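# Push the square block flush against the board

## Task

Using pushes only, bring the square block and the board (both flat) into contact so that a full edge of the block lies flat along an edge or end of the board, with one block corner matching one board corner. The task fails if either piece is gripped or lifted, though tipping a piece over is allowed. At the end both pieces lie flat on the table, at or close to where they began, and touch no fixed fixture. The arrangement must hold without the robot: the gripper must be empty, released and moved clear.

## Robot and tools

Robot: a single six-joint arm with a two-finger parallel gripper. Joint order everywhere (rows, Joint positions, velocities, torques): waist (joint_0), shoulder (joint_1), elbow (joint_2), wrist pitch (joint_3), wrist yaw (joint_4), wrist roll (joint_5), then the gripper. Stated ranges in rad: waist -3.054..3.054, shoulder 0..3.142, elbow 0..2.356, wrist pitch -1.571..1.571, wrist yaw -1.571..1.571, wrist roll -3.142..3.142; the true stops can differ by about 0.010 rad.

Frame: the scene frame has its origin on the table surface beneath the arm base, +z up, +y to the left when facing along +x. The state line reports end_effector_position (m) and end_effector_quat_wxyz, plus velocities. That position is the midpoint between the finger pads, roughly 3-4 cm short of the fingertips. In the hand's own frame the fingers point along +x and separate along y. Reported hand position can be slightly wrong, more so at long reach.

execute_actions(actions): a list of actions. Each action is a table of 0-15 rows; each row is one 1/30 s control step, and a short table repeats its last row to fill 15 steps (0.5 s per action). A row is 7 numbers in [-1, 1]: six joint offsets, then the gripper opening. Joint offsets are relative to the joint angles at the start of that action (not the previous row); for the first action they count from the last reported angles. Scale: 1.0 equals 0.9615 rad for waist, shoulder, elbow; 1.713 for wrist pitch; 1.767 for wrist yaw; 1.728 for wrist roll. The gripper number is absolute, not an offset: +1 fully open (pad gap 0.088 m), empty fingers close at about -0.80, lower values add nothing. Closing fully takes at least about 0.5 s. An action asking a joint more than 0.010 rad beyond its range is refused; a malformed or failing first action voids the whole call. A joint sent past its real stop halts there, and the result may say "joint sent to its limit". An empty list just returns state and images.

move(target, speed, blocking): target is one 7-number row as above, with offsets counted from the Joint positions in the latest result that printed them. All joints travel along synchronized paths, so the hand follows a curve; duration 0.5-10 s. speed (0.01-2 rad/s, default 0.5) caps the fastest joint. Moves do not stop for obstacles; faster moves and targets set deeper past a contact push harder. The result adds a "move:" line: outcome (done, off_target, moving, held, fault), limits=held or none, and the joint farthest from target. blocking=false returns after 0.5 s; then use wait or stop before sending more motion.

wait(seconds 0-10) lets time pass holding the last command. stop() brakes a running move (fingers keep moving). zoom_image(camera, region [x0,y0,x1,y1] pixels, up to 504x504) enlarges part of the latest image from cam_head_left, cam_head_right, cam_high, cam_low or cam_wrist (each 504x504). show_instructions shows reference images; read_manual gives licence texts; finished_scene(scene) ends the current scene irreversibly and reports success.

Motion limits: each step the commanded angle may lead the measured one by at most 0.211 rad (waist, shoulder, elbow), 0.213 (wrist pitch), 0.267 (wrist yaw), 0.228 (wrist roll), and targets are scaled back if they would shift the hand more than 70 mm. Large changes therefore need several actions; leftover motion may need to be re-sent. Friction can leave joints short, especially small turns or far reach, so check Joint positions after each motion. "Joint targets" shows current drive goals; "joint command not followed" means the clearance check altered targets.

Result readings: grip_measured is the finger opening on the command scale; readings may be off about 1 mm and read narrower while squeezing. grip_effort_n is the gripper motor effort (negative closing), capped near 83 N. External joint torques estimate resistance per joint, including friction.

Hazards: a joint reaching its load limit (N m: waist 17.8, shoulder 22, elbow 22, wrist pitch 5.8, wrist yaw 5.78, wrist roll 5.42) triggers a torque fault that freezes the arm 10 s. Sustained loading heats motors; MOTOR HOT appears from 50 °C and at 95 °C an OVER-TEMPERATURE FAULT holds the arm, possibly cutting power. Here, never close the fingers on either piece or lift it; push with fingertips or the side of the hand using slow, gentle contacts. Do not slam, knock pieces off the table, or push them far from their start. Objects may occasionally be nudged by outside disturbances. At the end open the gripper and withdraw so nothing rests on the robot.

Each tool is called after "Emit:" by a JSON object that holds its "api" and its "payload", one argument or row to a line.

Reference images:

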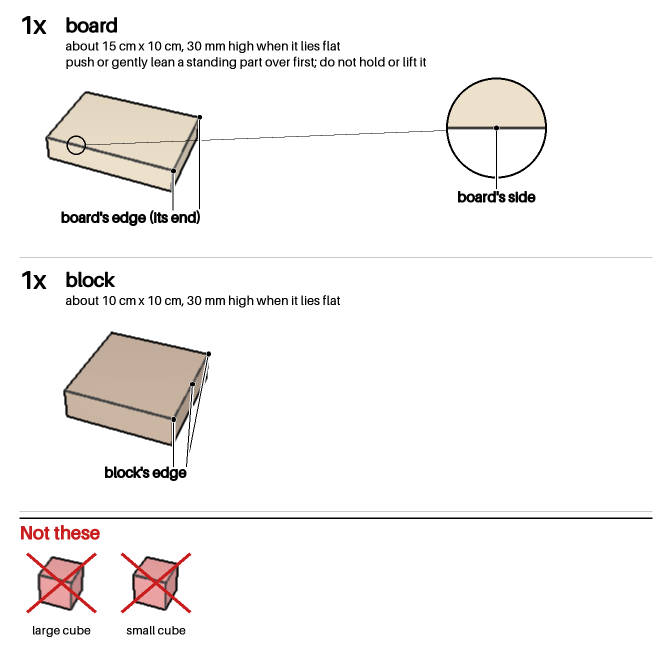

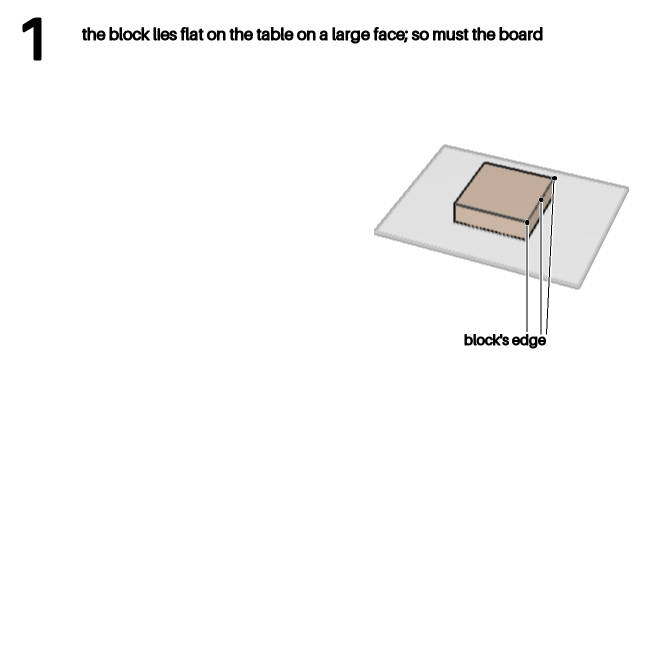

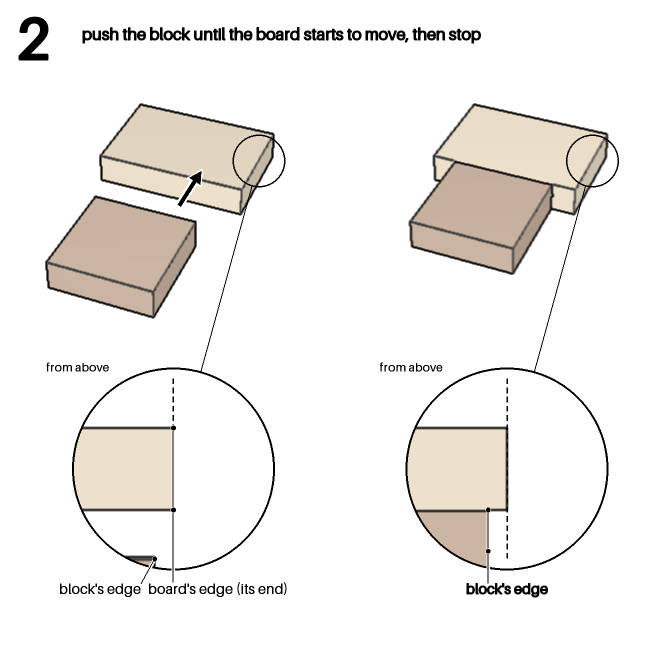

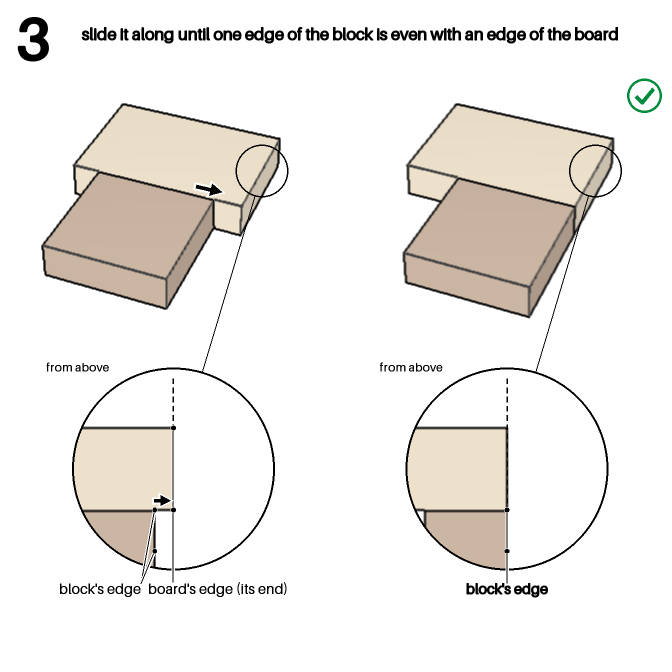

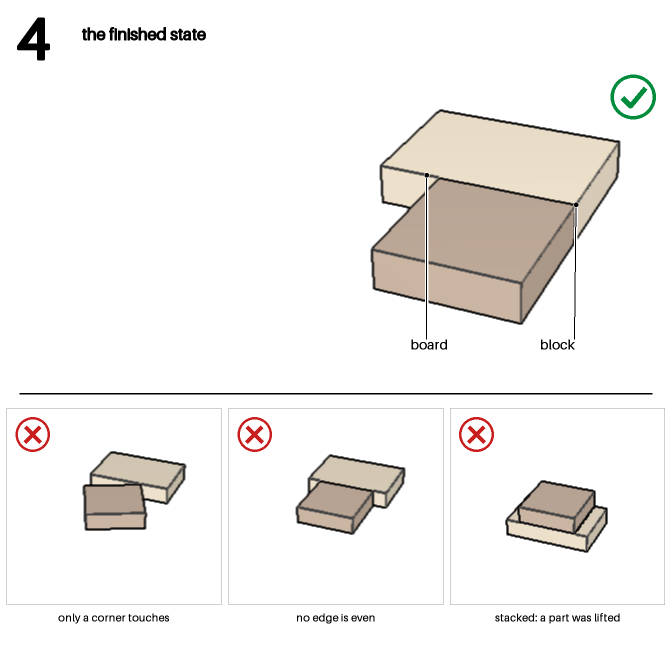

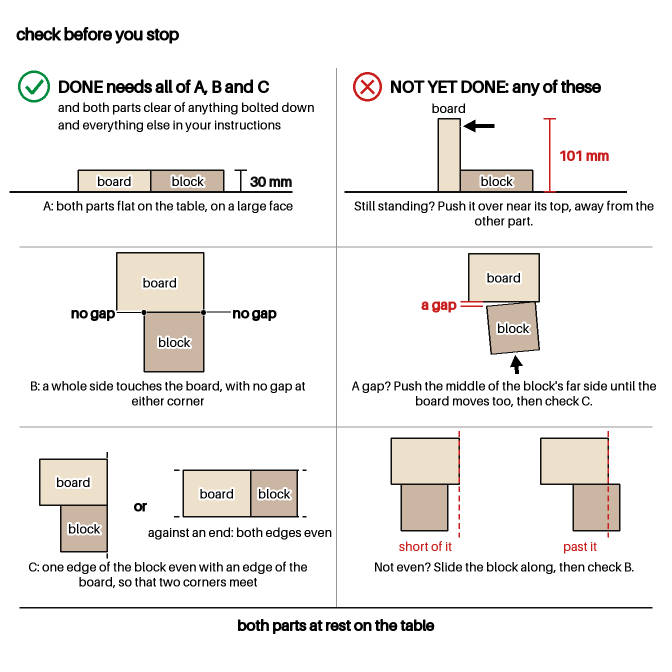

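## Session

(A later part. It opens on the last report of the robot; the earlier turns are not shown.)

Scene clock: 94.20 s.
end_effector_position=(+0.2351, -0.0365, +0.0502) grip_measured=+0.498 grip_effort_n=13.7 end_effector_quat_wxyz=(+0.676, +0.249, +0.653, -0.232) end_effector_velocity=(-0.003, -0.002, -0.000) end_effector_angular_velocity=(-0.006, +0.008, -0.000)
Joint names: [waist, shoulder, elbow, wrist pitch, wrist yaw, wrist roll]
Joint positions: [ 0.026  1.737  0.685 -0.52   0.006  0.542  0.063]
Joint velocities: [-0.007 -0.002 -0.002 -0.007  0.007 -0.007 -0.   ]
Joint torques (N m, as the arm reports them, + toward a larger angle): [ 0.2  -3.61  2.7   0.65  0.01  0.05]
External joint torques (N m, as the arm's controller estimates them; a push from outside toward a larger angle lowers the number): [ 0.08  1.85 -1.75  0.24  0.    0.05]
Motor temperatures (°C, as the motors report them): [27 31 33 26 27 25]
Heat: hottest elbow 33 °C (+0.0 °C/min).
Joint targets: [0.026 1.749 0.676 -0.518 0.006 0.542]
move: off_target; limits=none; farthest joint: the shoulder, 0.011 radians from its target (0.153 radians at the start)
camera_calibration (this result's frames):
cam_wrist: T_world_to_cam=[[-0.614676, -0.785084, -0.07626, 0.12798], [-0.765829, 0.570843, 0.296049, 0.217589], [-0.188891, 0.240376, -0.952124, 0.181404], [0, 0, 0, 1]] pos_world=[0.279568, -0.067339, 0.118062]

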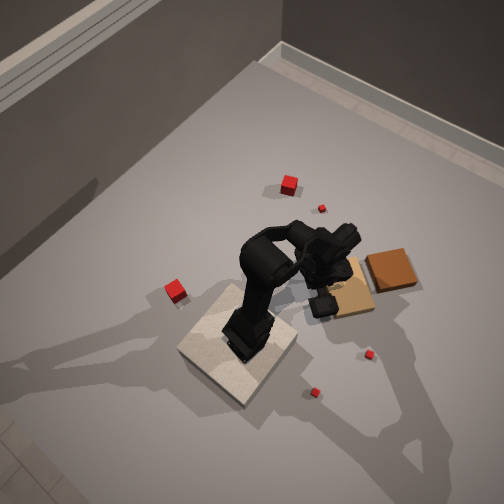

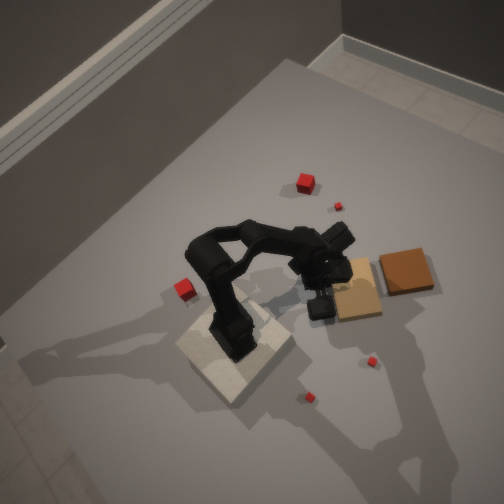

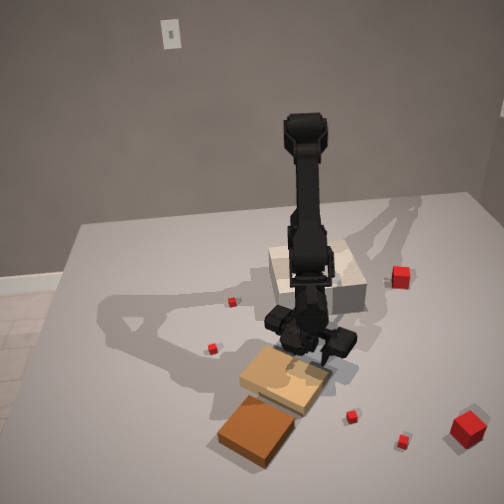

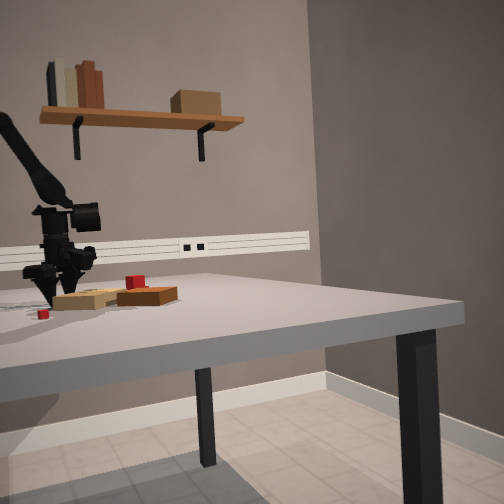

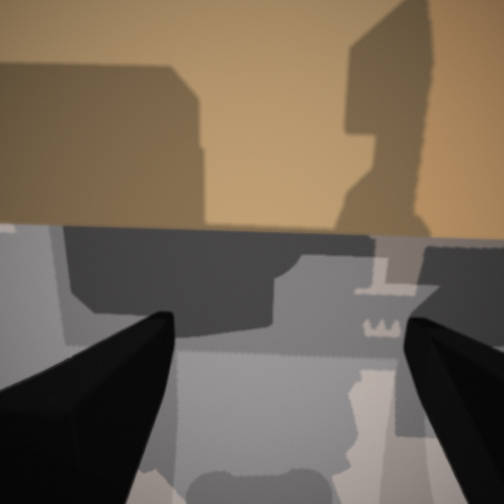

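Emit:
{"api": "move", "payload": {
  "target": [-0.086,0.136,0.165,-0.021,0,-0.048,0.5],
  "speed": 0.08
}}

Emit:
{"api": "zoom_image", "payload": {
  "camera": "cam_high",
  "region": [190,320,350,480]
}}

Scene clock: 101.27 s.
end_effector_position=(+0.2634, -0.0606, +0.0507) grip_measured=+0.498 grip_effort_n=13.7 end_effector_quat_wxyz=(+0.672, +0.250, +0.658, -0.230) end_effector_velocity=(-0.002, +0.002, +0.000) end_effector_angular_velocity=(+0.008, +0.005, +0.010)
Joint names: [waist, shoulder, elbow, wrist pitch, wrist yaw, wrist roll]
Joint positions: [-0.049  1.849  0.831 -0.567  0.001  0.464  0.063]
Joint velocities: [ 0.002 -0.002 -0.002 -0.007 -0.007 -0.007 -0.   ]
Joint torques (N m, as the arm reports them, + toward a larger angle): [-0.52 -3.74  4.81  1.31  0.21 -0.13]
External joint torques (N m, as the arm's controller estimates them; a push from outside toward a larger angle lowers the number): [-0.73  2.67  0.28  0.93  0.21 -0.13]
Motor temperatures (°C, as the motors report them): [27 30 33 26 27 25]
Heat: hottest elbow 33 °C (-1.0 °C/min).
Joint targets: [-0.057 1.868 0.843 -0.556 0.006 0.458]
move: off_target; limits=none; farthest joint: the shoulder, 0.019 radians from its target (0.130 radians at the start)
camera_calibration (this result's frames):
cam_wrist: T_world_to_cam=[[-0.613032, -0.786424, -0.0756891, 0.125963], [-0.764355, 0.566122, 0.308653, 0.251528], [-0.199883, 0.247068, -0.948158, 0.196106], [0, 0, 0, 1]] pos_world=[0.308675, -0.0917865, 0.117839]

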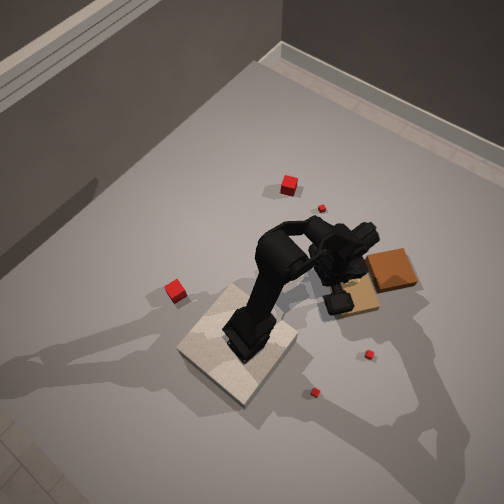

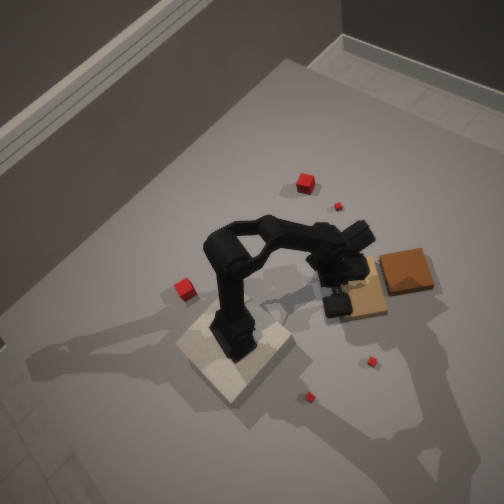

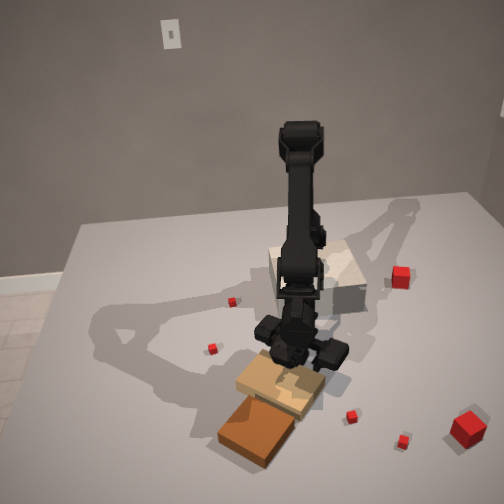

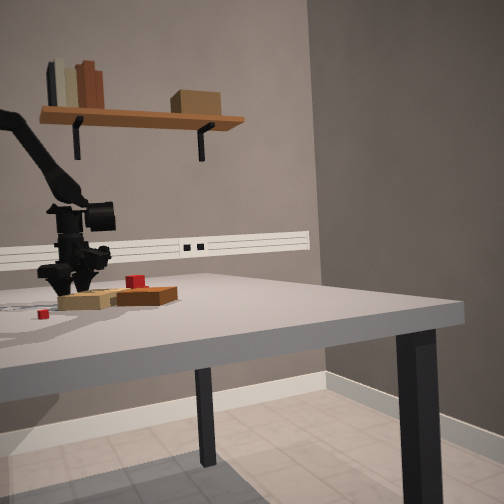

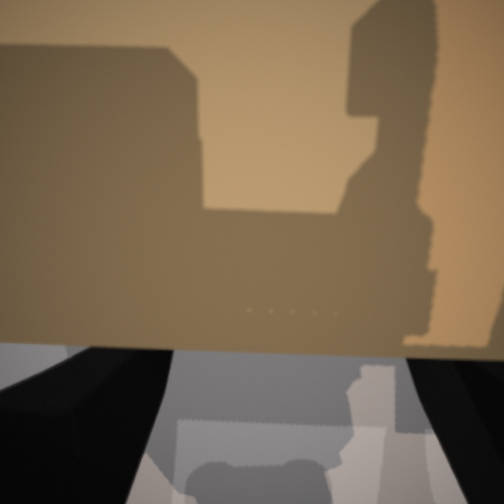

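Region (190, 320, 350, 480) of cam_high's 504x504 image, scaled by 3.150, with more detail than that image has.

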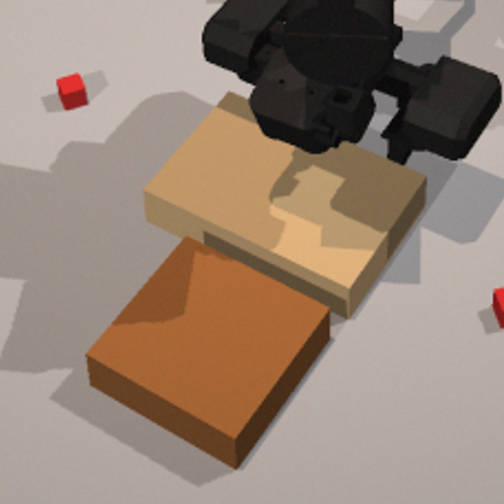

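Emit:
{"api": "move", "payload": {
  "target": [-0.044,0.076,0.092,-0.003,0.003,-0.023,0.5],
  "speed": 0.05
}}

Emit:
{"api": "zoom_image", "payload": {
  "camera": "cam_high",
  "region": [190,320,350,480]
}}

Scene clock: 107.43 s.
end_effector_position=(+0.2773, -0.0731, +0.0511) grip_measured=+0.498 grip_effort_n=13.7 end_effector_quat_wxyz=(+0.671, +0.251, +0.659, -0.230) end_effector_velocity=(-0.002, -0.001, +0.001) end_effector_angular_velocity=(+0.008, +0.000, +0.000)
Joint names: [waist, shoulder, elbow, wrist pitch, wrist yaw, wrist roll]
Joint positions: [-0.082  1.899  0.904 -0.591 -0.001  0.432  0.063]
Joint velocities: [-0.007 -0.007 -0.002 -0.007 -0.007 -0.007 -0.   ]
Joint torques (N m, as the arm reports them, + toward a larger angle): [-0.73 -3.78  5.27  1.8   0.31 -0.2 ]
External joint torques (N m, as the arm's controller estimates them; a push from outside toward a larger angle lowers the number): [-0.91  3.13  0.61  1.41  0.32 -0.2 ]
Motor temperatures (°C, as the motors report them): [27 30 33 27 27 25]
Heat: hottest elbow 33 °C (-1.0 °C/min).
Joint targets: [-0.091 1.922 0.920 -0.572 0.007 0.424]
move: off_target; limits=none; farthest joint: the shoulder, 0.023 radians from its target (0.073 radians at the start)
camera_calibration (this result's frames):
cam_wrist: T_world_to_cam=[[-0.613286, -0.786044, -0.0775524, 0.124894], [-0.764127, 0.565581, 0.310207, 0.268816], [-0.199974, 0.249506, -0.947501, 0.202575], [0, 0, 0, 1]] pos_world=[0.322516, -0.104409, 0.118237]

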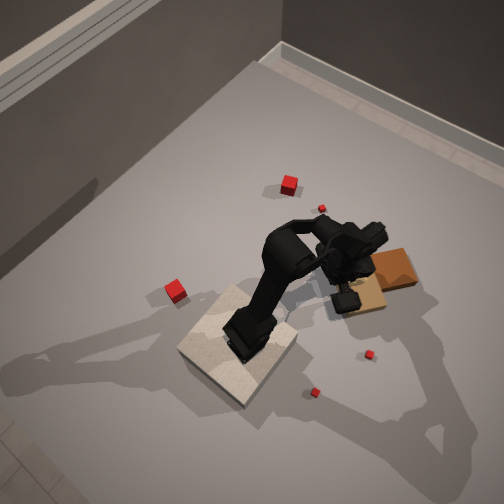

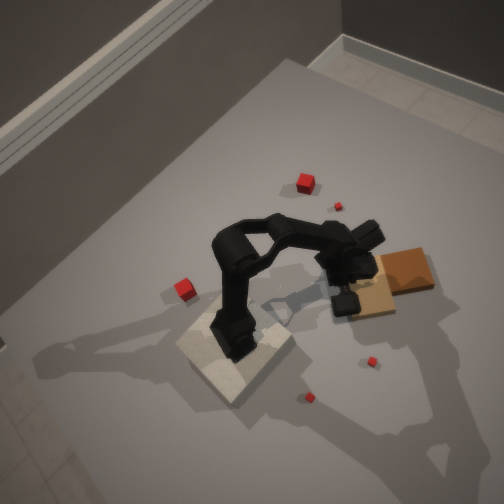

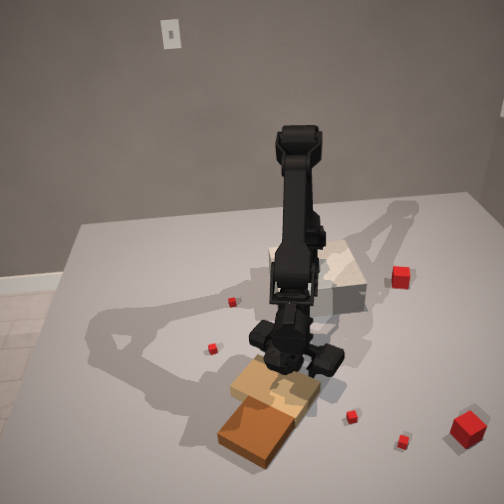

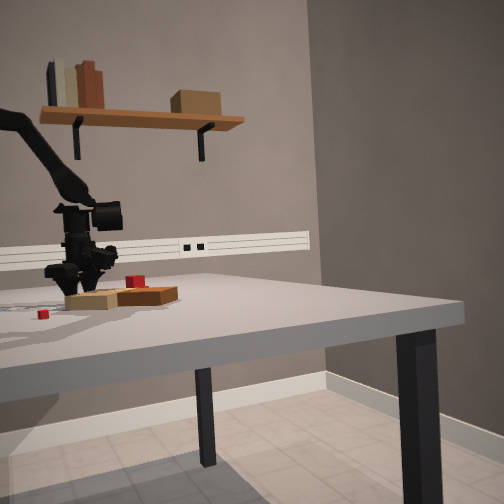

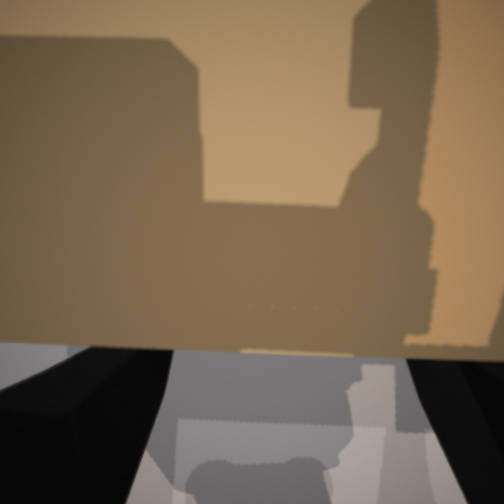

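Region (190, 320, 350, 480) of cam_high's 504x504 image, scaled by 3.150, with more detail than that image has.

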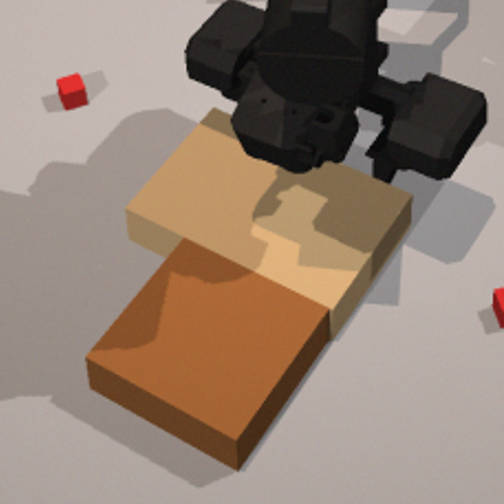

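Looks flush; a little more push (3 mm), then retreat.

Emit:
{"api": "move", "payload": {
  "target": [-0.015,0.032,0.029,0.009,0.004,-0.006,0.5],
  "speed": 0.03
}}

Emit:
{"api": "move", "payload": {
  "target": [0.05,-0.1,-0.12,0.02,0,0.02,0.5],
  "speed": 0.2
}}

Emit:
{"api": "move", "payload": {
  "target": [0.5,-0.5,0.05,-0.2,0,0,0.5],
  "speed": 0.8
}}

Emit:
{"api": "zoom_image", "payload": {
  "camera": "cam_high",
  "region": [230,370,330,470]
}}

Emit:
{"api": "zoom_image", "payload": {
  "camera": "cam_head_left",
  "region": [330,230,430,330]
}}

Scene clock: 114.07 s.
end_effector_position=(+0.2786, -0.0743, +0.0512) grip_measured=+0.498 grip_effort_n=13.7 end_effector_quat_wxyz=(+0.670, +0.252, +0.660, -0.229) end_effector_velocity=(-0.002, +0.002, +0.000) end_effector_angular_velocity=(+0.009, +0.005, +0.010)
Joint names: [waist, shoulder, elbow, wrist pitch, wrist yaw, wrist roll]
Joint positions: [-0.086  1.907  0.915 -0.599 -0.004  0.428  0.063]
Joint velocities: [ 0.002 -0.002 -0.002 -0.007 -0.007 -0.007 -0.   ]
Joint torques (N m, as the arm reports them, + toward a larger angle): [-0.73 -3.81  5.36  2.16  0.42 -0.16]
External joint torques (N m, as the arm's controller estimates them; a push from outside toward a larger angle lowers the number): [-1.01  3.15  0.73  1.79  0.43 -0.16]
Motor temperatures (°C, as the motors report them): [27 30 34 28 27 25]
Heat: hottest elbow 34 °C (+0.0 °C/min).
Joint targets: [-0.096 1.930 0.932 -0.575 0.006 0.421]
move: off_target; limits=none; farthest joint: the shoulder, 0.023 radians from its target (0.031 radians at the start)
camera_calibration (this result's frames):
cam_wrist: T_world_to_cam=[[-0.613703, -0.785594, -0.0788048, 0.124968], [-0.762998, 0.564452, 0.315004, 0.269895], [-0.202984, 0.253447, -0.945813, 0.204298], [0, 0, 0, 1]] pos_world=[0.324092, -0.105947, 0.118058]

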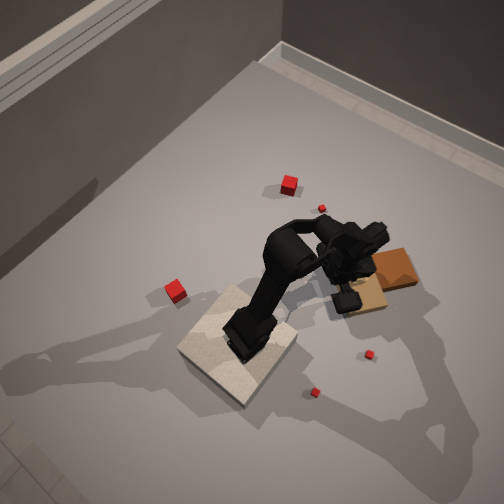

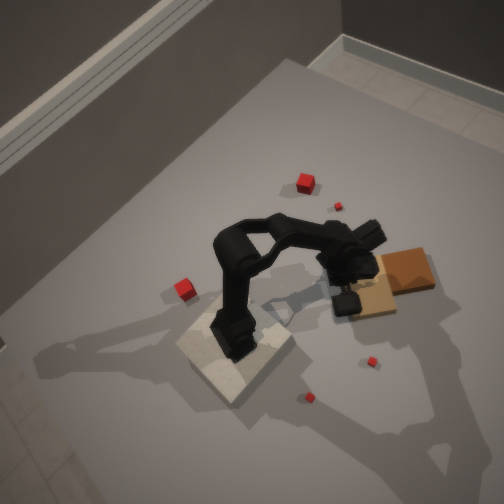

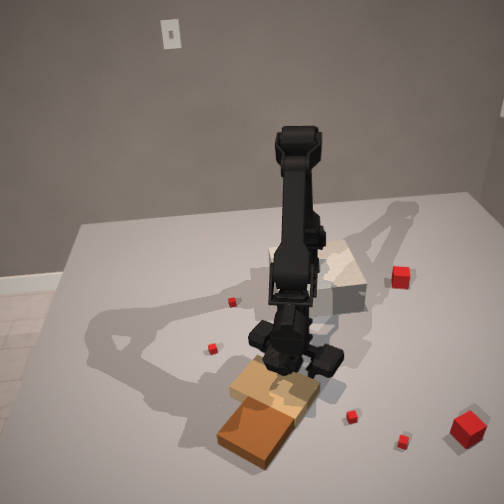

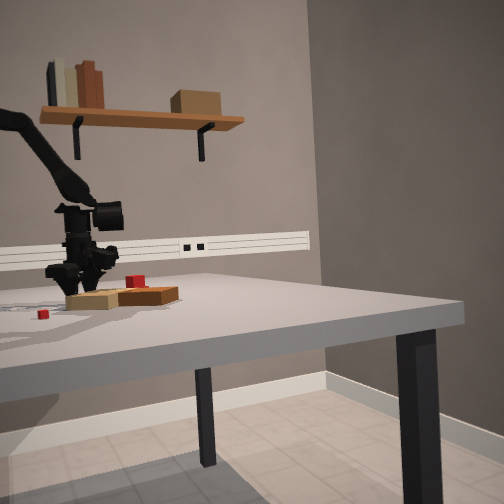

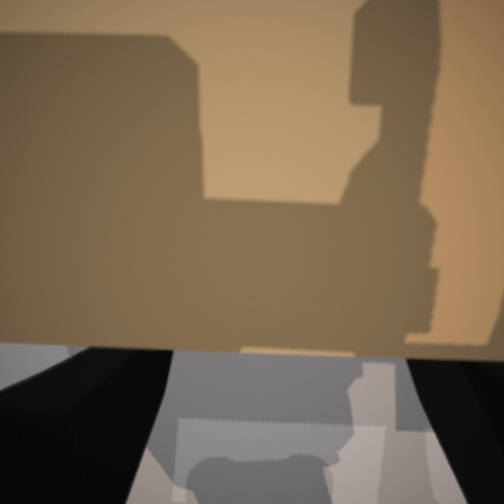

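Scene clock: 115.03 s.
end_effector_position=(+0.2598, -0.0571, +0.0538) grip_measured=+0.498 grip_effort_n=13.7 end_effector_quat_wxyz=(+0.676, +0.246, +0.657, -0.224) end_effector_velocity=(-0.002, +0.003, +0.000) end_effector_angular_velocity=(+0.023, +0.002, +0.006)
Joint names: [waist, shoulder, elbow, wrist pitch, wrist yaw, wrist roll]
Joint positions: [-0.041  1.82   0.81  -0.566 -0.002  0.459  0.063]
Joint velocities: [-0.002 -0.002 -0.002 -0.007 -0.022 -0.007  0.   ]
Joint torques (N m, as the arm reports them, + toward a larger angle): [ 0.5  -6.27  2.76  0.63 -0.08  0.13]
External joint torques (N m, as the arm's controller estimates them; a push from outside toward a larger angle lowers the number): [ 0.31 -0.04 -1.78  0.25 -0.08  0.14]
Motor temperatures (°C, as the motors report them): [27 30 34 27 27 25]
Heat: hottest elbow 34 °C (+0.0 °C/min).
Joint targets: [-0.038 1.811 0.800 -0.564 -0.004 0.462]
move: done; limits=none; farthest joint: the elbow, 0.010 radians from its target (0.116 radians at the start)
camera_calibration (this result's frames):
cam_wrist: T_world_to_cam=[[-0.60188, -0.794397, -0.0816958, 0.12372], [-0.77454, 0.555778, 0.301989, 0.248217], [-0.194495, 0.245038, -0.949804, 0.196097], [0, 0, 0, 1]] pos_world=[0.304859, -0.0877226, 0.121403]

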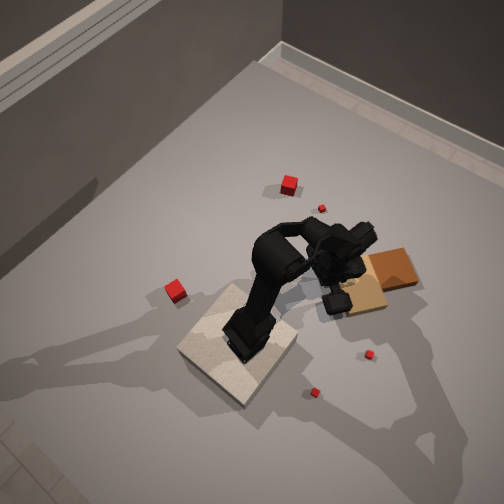

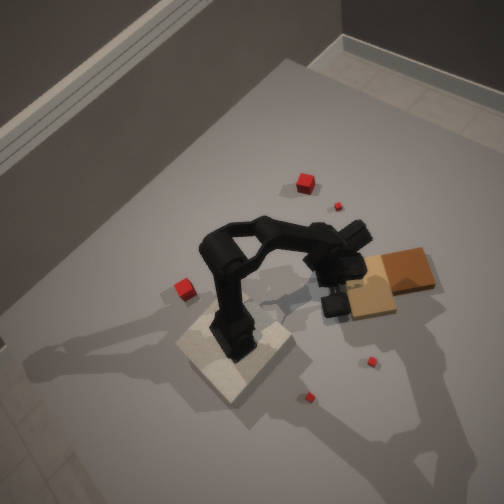

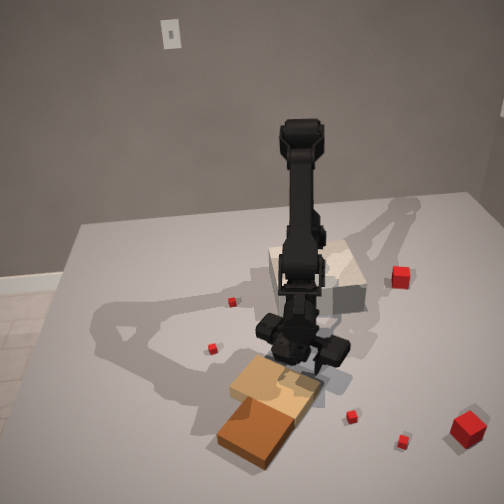

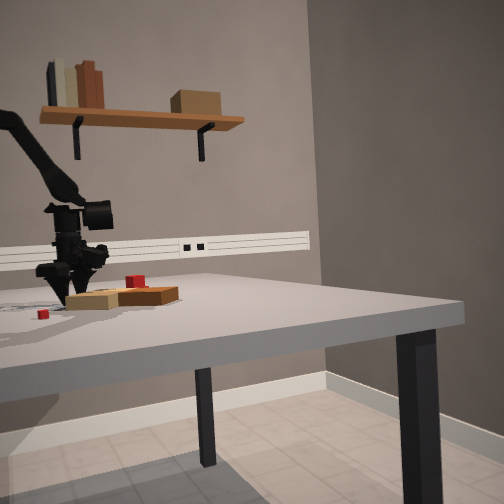

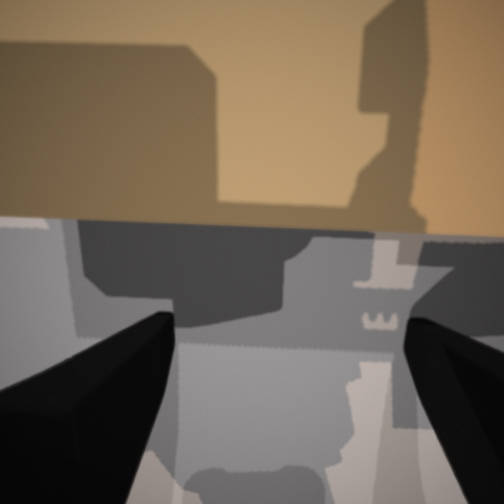

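Scene clock: 116.20 s.
end_effector_position=(+0.2306, +0.0607, +0.1718) grip_measured=+0.498 grip_effort_n=13.3 end_effector_quat_wxyz=(+0.769, +0.100, +0.630, -0.041) end_effector_velocity=(-0.001, +0.000, +0.001) end_effector_angular_velocity=(+0.005, +0.004, +0.006)
Joint names: [waist, shoulder, elbow, wrist pitch, wrist yaw, wrist roll]
Joint positions: [ 0.438  1.346  0.852 -0.906 -0.003  0.459  0.063]
Joint velocities: [-0.002 -0.002  0.002 -0.007 -0.007 -0.007 -0.   ]
Joint torques (N m, as the arm reports them, + toward a larger angle): [ 0.26 -4.3   5.74  0.71  0.05  0.03]
External joint torques (N m, as the arm's controller estimates them; a push from outside toward a larger angle lowers the number): [ 0.22 -0.15 -0.49 -0.04  0.04  0.04]
Motor temperatures (°C, as the motors report them): [27 30 34 27 27 25]
Heat: hottest elbow 34 °C (+0.0 °C/min).
Joint targets: [0.440 1.339 0.858 -0.909 -0.002 0.459]
move: done; limits=none; farthest joint: the shoulder, 0.007 radians from its target (0.481 radians at the start)
camera_calibration (this result's frames):
cam_wrist: T_world_to_cam=[[-0.151506, -0.978608, -0.139183, 0.126618], [-0.982533, 0.133705, 0.129433, 0.22776], [-0.108054, 0.156362, -0.981771, 0.26452], [0, 0, 0, 1]] pos_world=[0.271548, 0.0520957, 0.247842]

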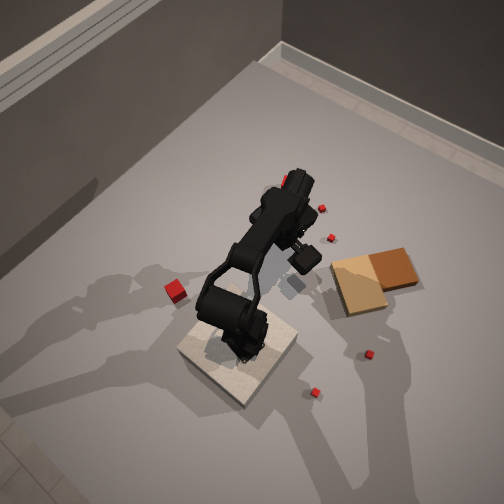

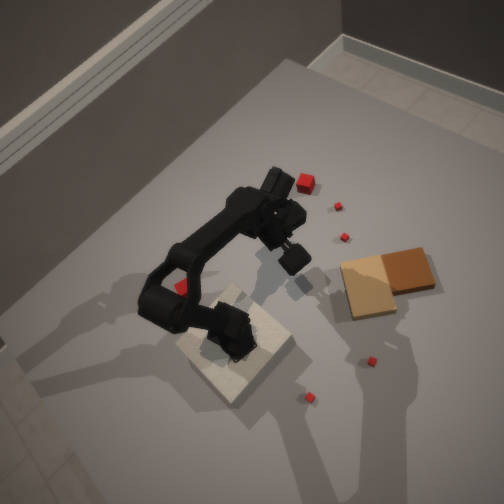

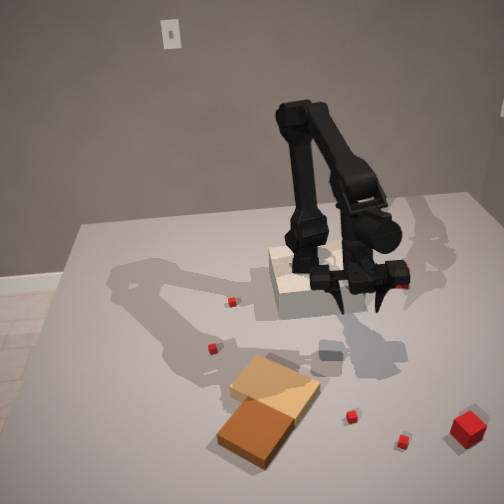

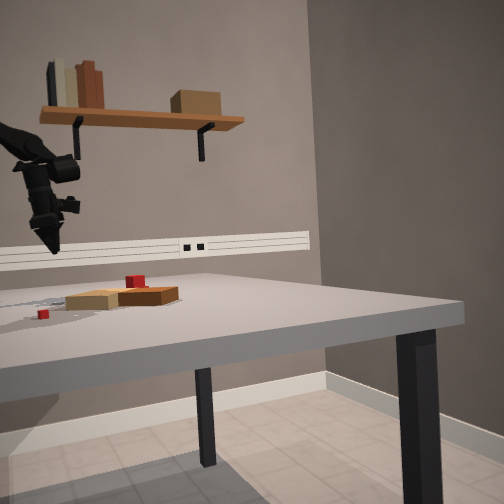

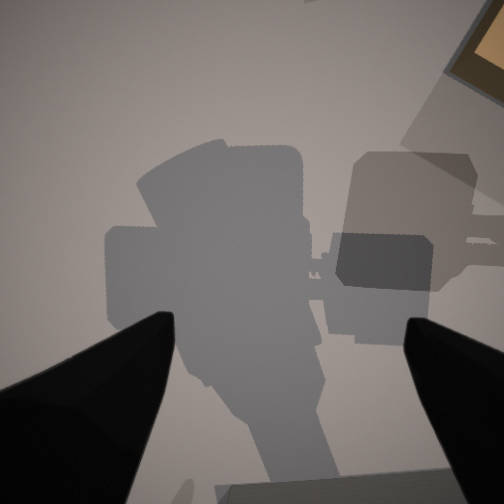

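Region (230, 370, 330, 470) of cam_high's 504x504 image, scaled by 5.040, with more detail than that image has.

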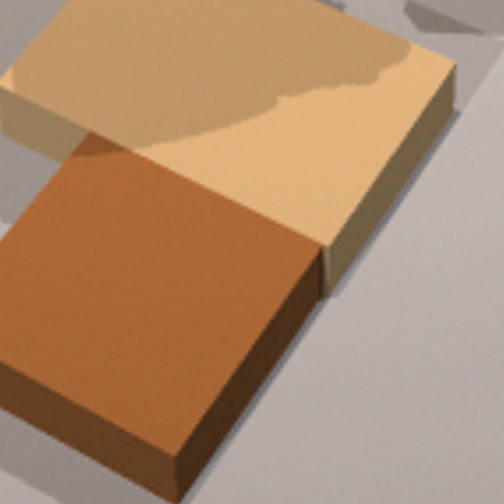

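Region (330, 230, 430, 330) of cam_head_left's 504x504 image, scaled by 5.040, with more detail than that image has.

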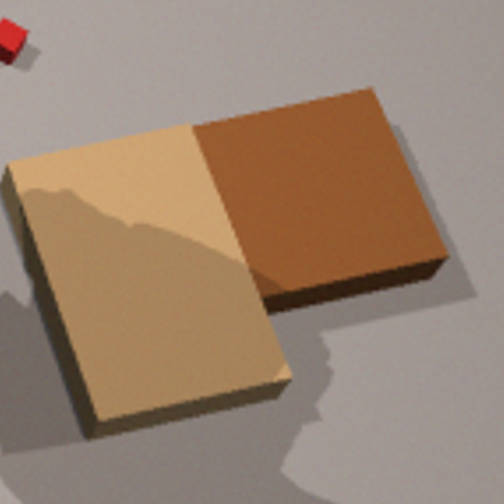

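Emit:
{"api": "zoom_image", "payload": {
  "camera": "cam_high",
  "region": [280,405,310,435]
}}

Region (280, 405, 310, 435) of cam_high's 504x504 image, scaled by 16.800, with more detail than that image has.

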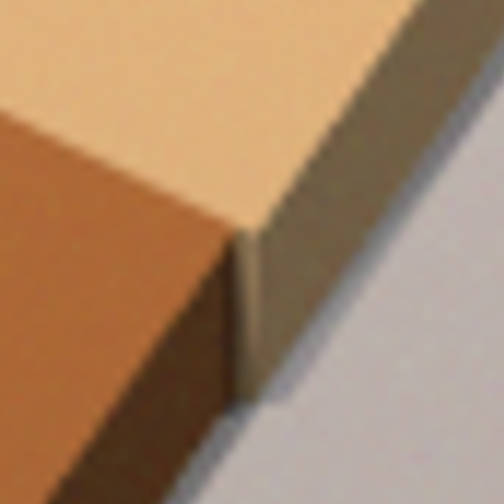

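Emit:
{"api": "move", "payload": {
  "target": [-0.385,0.795,0.615,0.003,0,0.984,0.32],
  "speed": 1.2
}}

Scene clock: 134.77 s.
end_effector_position=(+0.3816, -0.0426, +0.1053) grip_measured=+0.323 grip_effort_n=-16.0 end_effector_quat_wxyz=(+0.301, +0.660, +0.297, -0.621) end_effector_velocity=(-0.001, +0.005, +0.002) end_effector_angular_velocity=(+0.037, -0.001, -0.008)
Joint names: [waist, shoulder, elbow, wrist pitch, wrist yaw, wrist roll]
Joint positions: [ 0.068  2.094  1.436 -0.902 -0.003  2.156  0.055]
Joint velocities: [-0.002 -0.007 -0.002 -0.007 -0.037  0.007 -0.   ]
Joint torques (N m, as the arm reports them, + toward a larger angle): [ 0.18 -6.26  5.29  0.51  0.04  0.12]
External joint torques (N m, as the arm's controller estimates them; a push from outside toward a larger angle lowers the number): [-0.01  2.92 -0.25  0.16  0.01  0.12]
Motor temperatures (°C, as the motors report them): [27 31 35 27 27 25]
Heat: hottest elbow 35 °C (+2.0 °C/min).
Joint targets: [0.067 2.111 1.444 -0.901 -0.003 2.159]
move: off_target; limits=none; farthest joint: the shoulder, 0.016 radians from its target (0.764 radians at the start)
camera_calibration (this result's frames):
cam_wrist: T_world_to_cam=[[-0.781955, 0.619019, -0.0732197, 0.340848], [0.557511, 0.747078, 0.362017, -0.187547], [0.278796, 0.24226, -0.929291, 0.0822481], [0, 0, 0, 1]] pos_world=[0.348157, -0.0908046, 0.169285]

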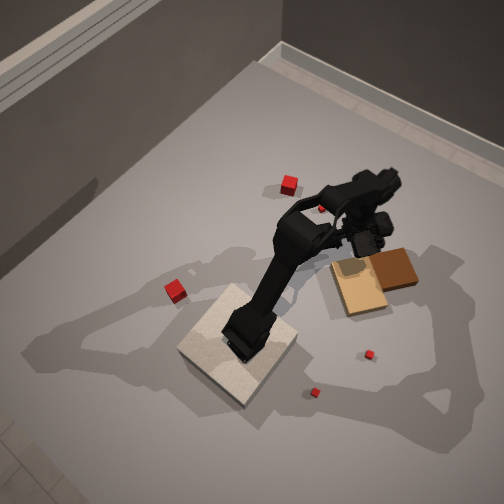

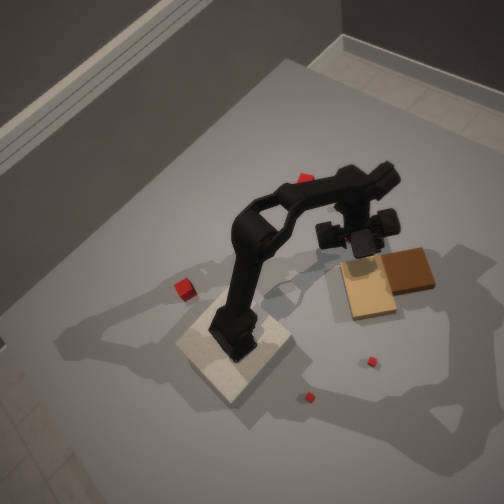

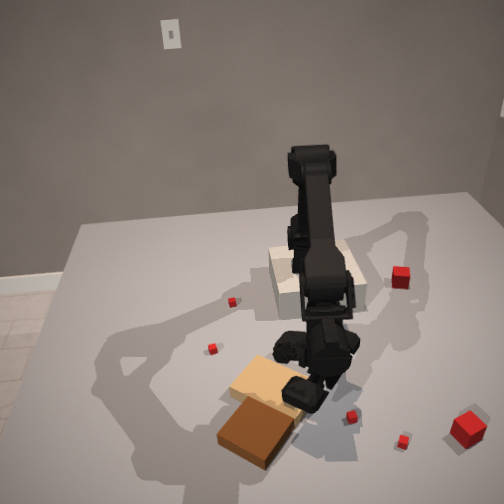

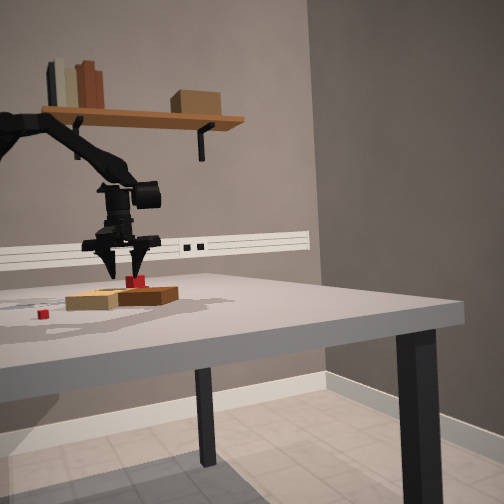

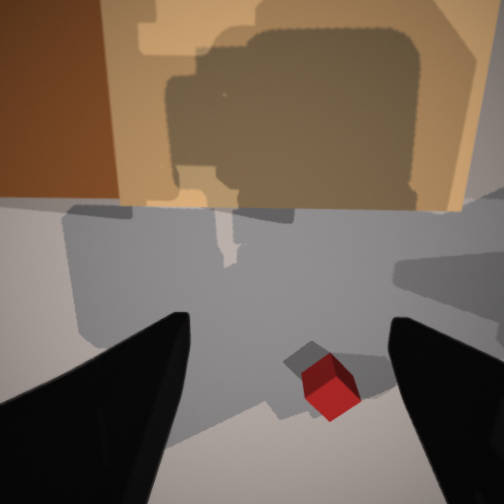

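Emit:
{"api": "move", "payload": {
  "target": [0,0.127,-0.084,0.099,0,0,0.32]
}}

Scene clock: 137.73 s.
end_effector_position=(+0.3863, -0.0419, +0.0542) grip_measured=+0.322 grip_effort_n=-14.2 end_effector_quat_wxyz=(+0.301, +0.661, +0.297, -0.620) end_effector_velocity=(-0.007, -0.005, -0.002) end_effector_angular_velocity=(-0.020, +0.029, +0.014)
Joint names: [waist, shoulder, elbow, wrist pitch, wrist yaw, wrist roll]
Joint positions: [ 0.068  2.195  1.37  -0.734 -0.003  2.156  0.055]
Joint velocities: [-0.007  0.002 -0.002 -0.022  0.022 -0.022  0.   ]
Joint torques (N m, as the arm reports them, + toward a larger angle): [ 0.28 -6.11  2.74  0.45  0.08  0.05]
External joint torques (N m, as the arm's controller estimates them; a push from outside toward a larger angle lowers the number): [ 0.09  3.28 -2.34  0.11  0.06  0.05]
Motor temperatures (°C, as the motors report them): [27 31 35 27 27 25]
Heat: hottest elbow 35 °C (+2.0 °C/min).
Joint targets: [0.069 2.216 1.355 -0.733 -0.003 2.156]
move: off_target; limits=none; farthest joint: the shoulder, 0.021 radians from its target (0.122 radians at the start)
camera_calibration (this result's frames):
cam_wrist: T_world_to_cam=[[-0.781572, 0.619361, -0.0744113, 0.340259], [0.557082, 0.746658, 0.36354, -0.172119], [0.280722, 0.24268, -0.928602, 0.0325223], [0, 0, 0, 1]] pos_world=[0.352691, -0.0901214, 0.118091]

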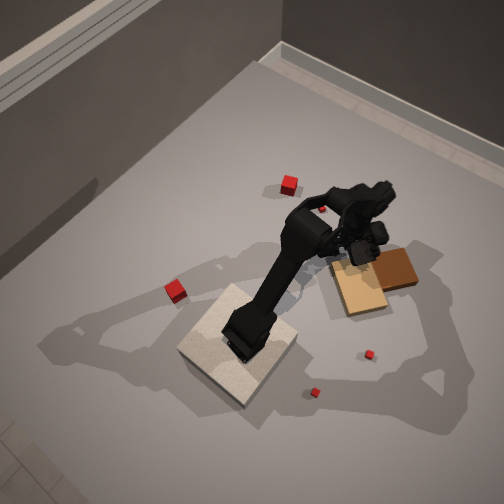

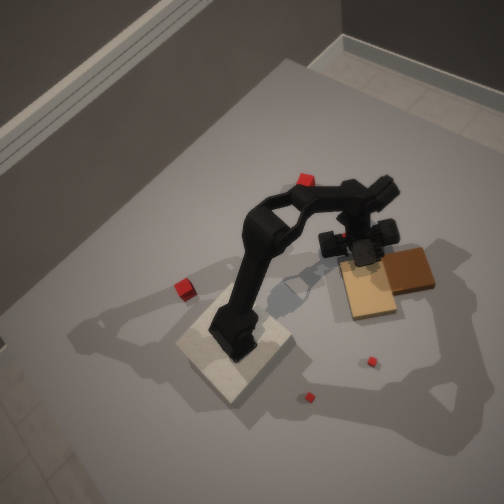

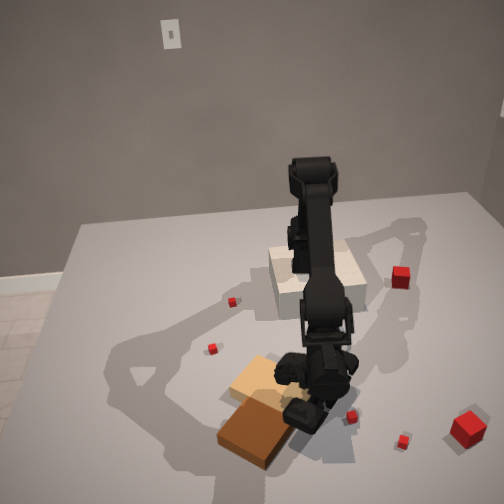

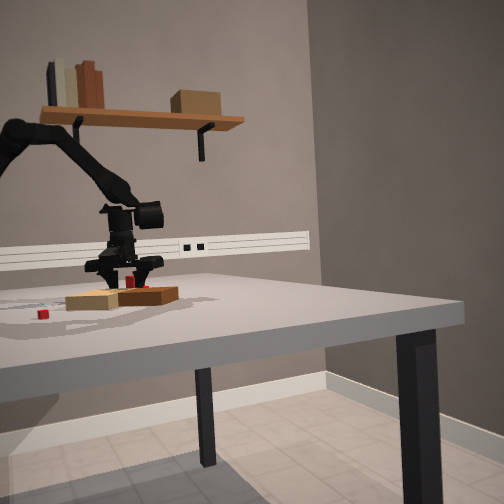

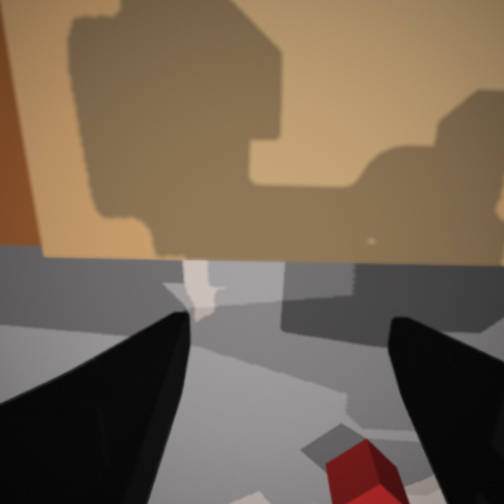

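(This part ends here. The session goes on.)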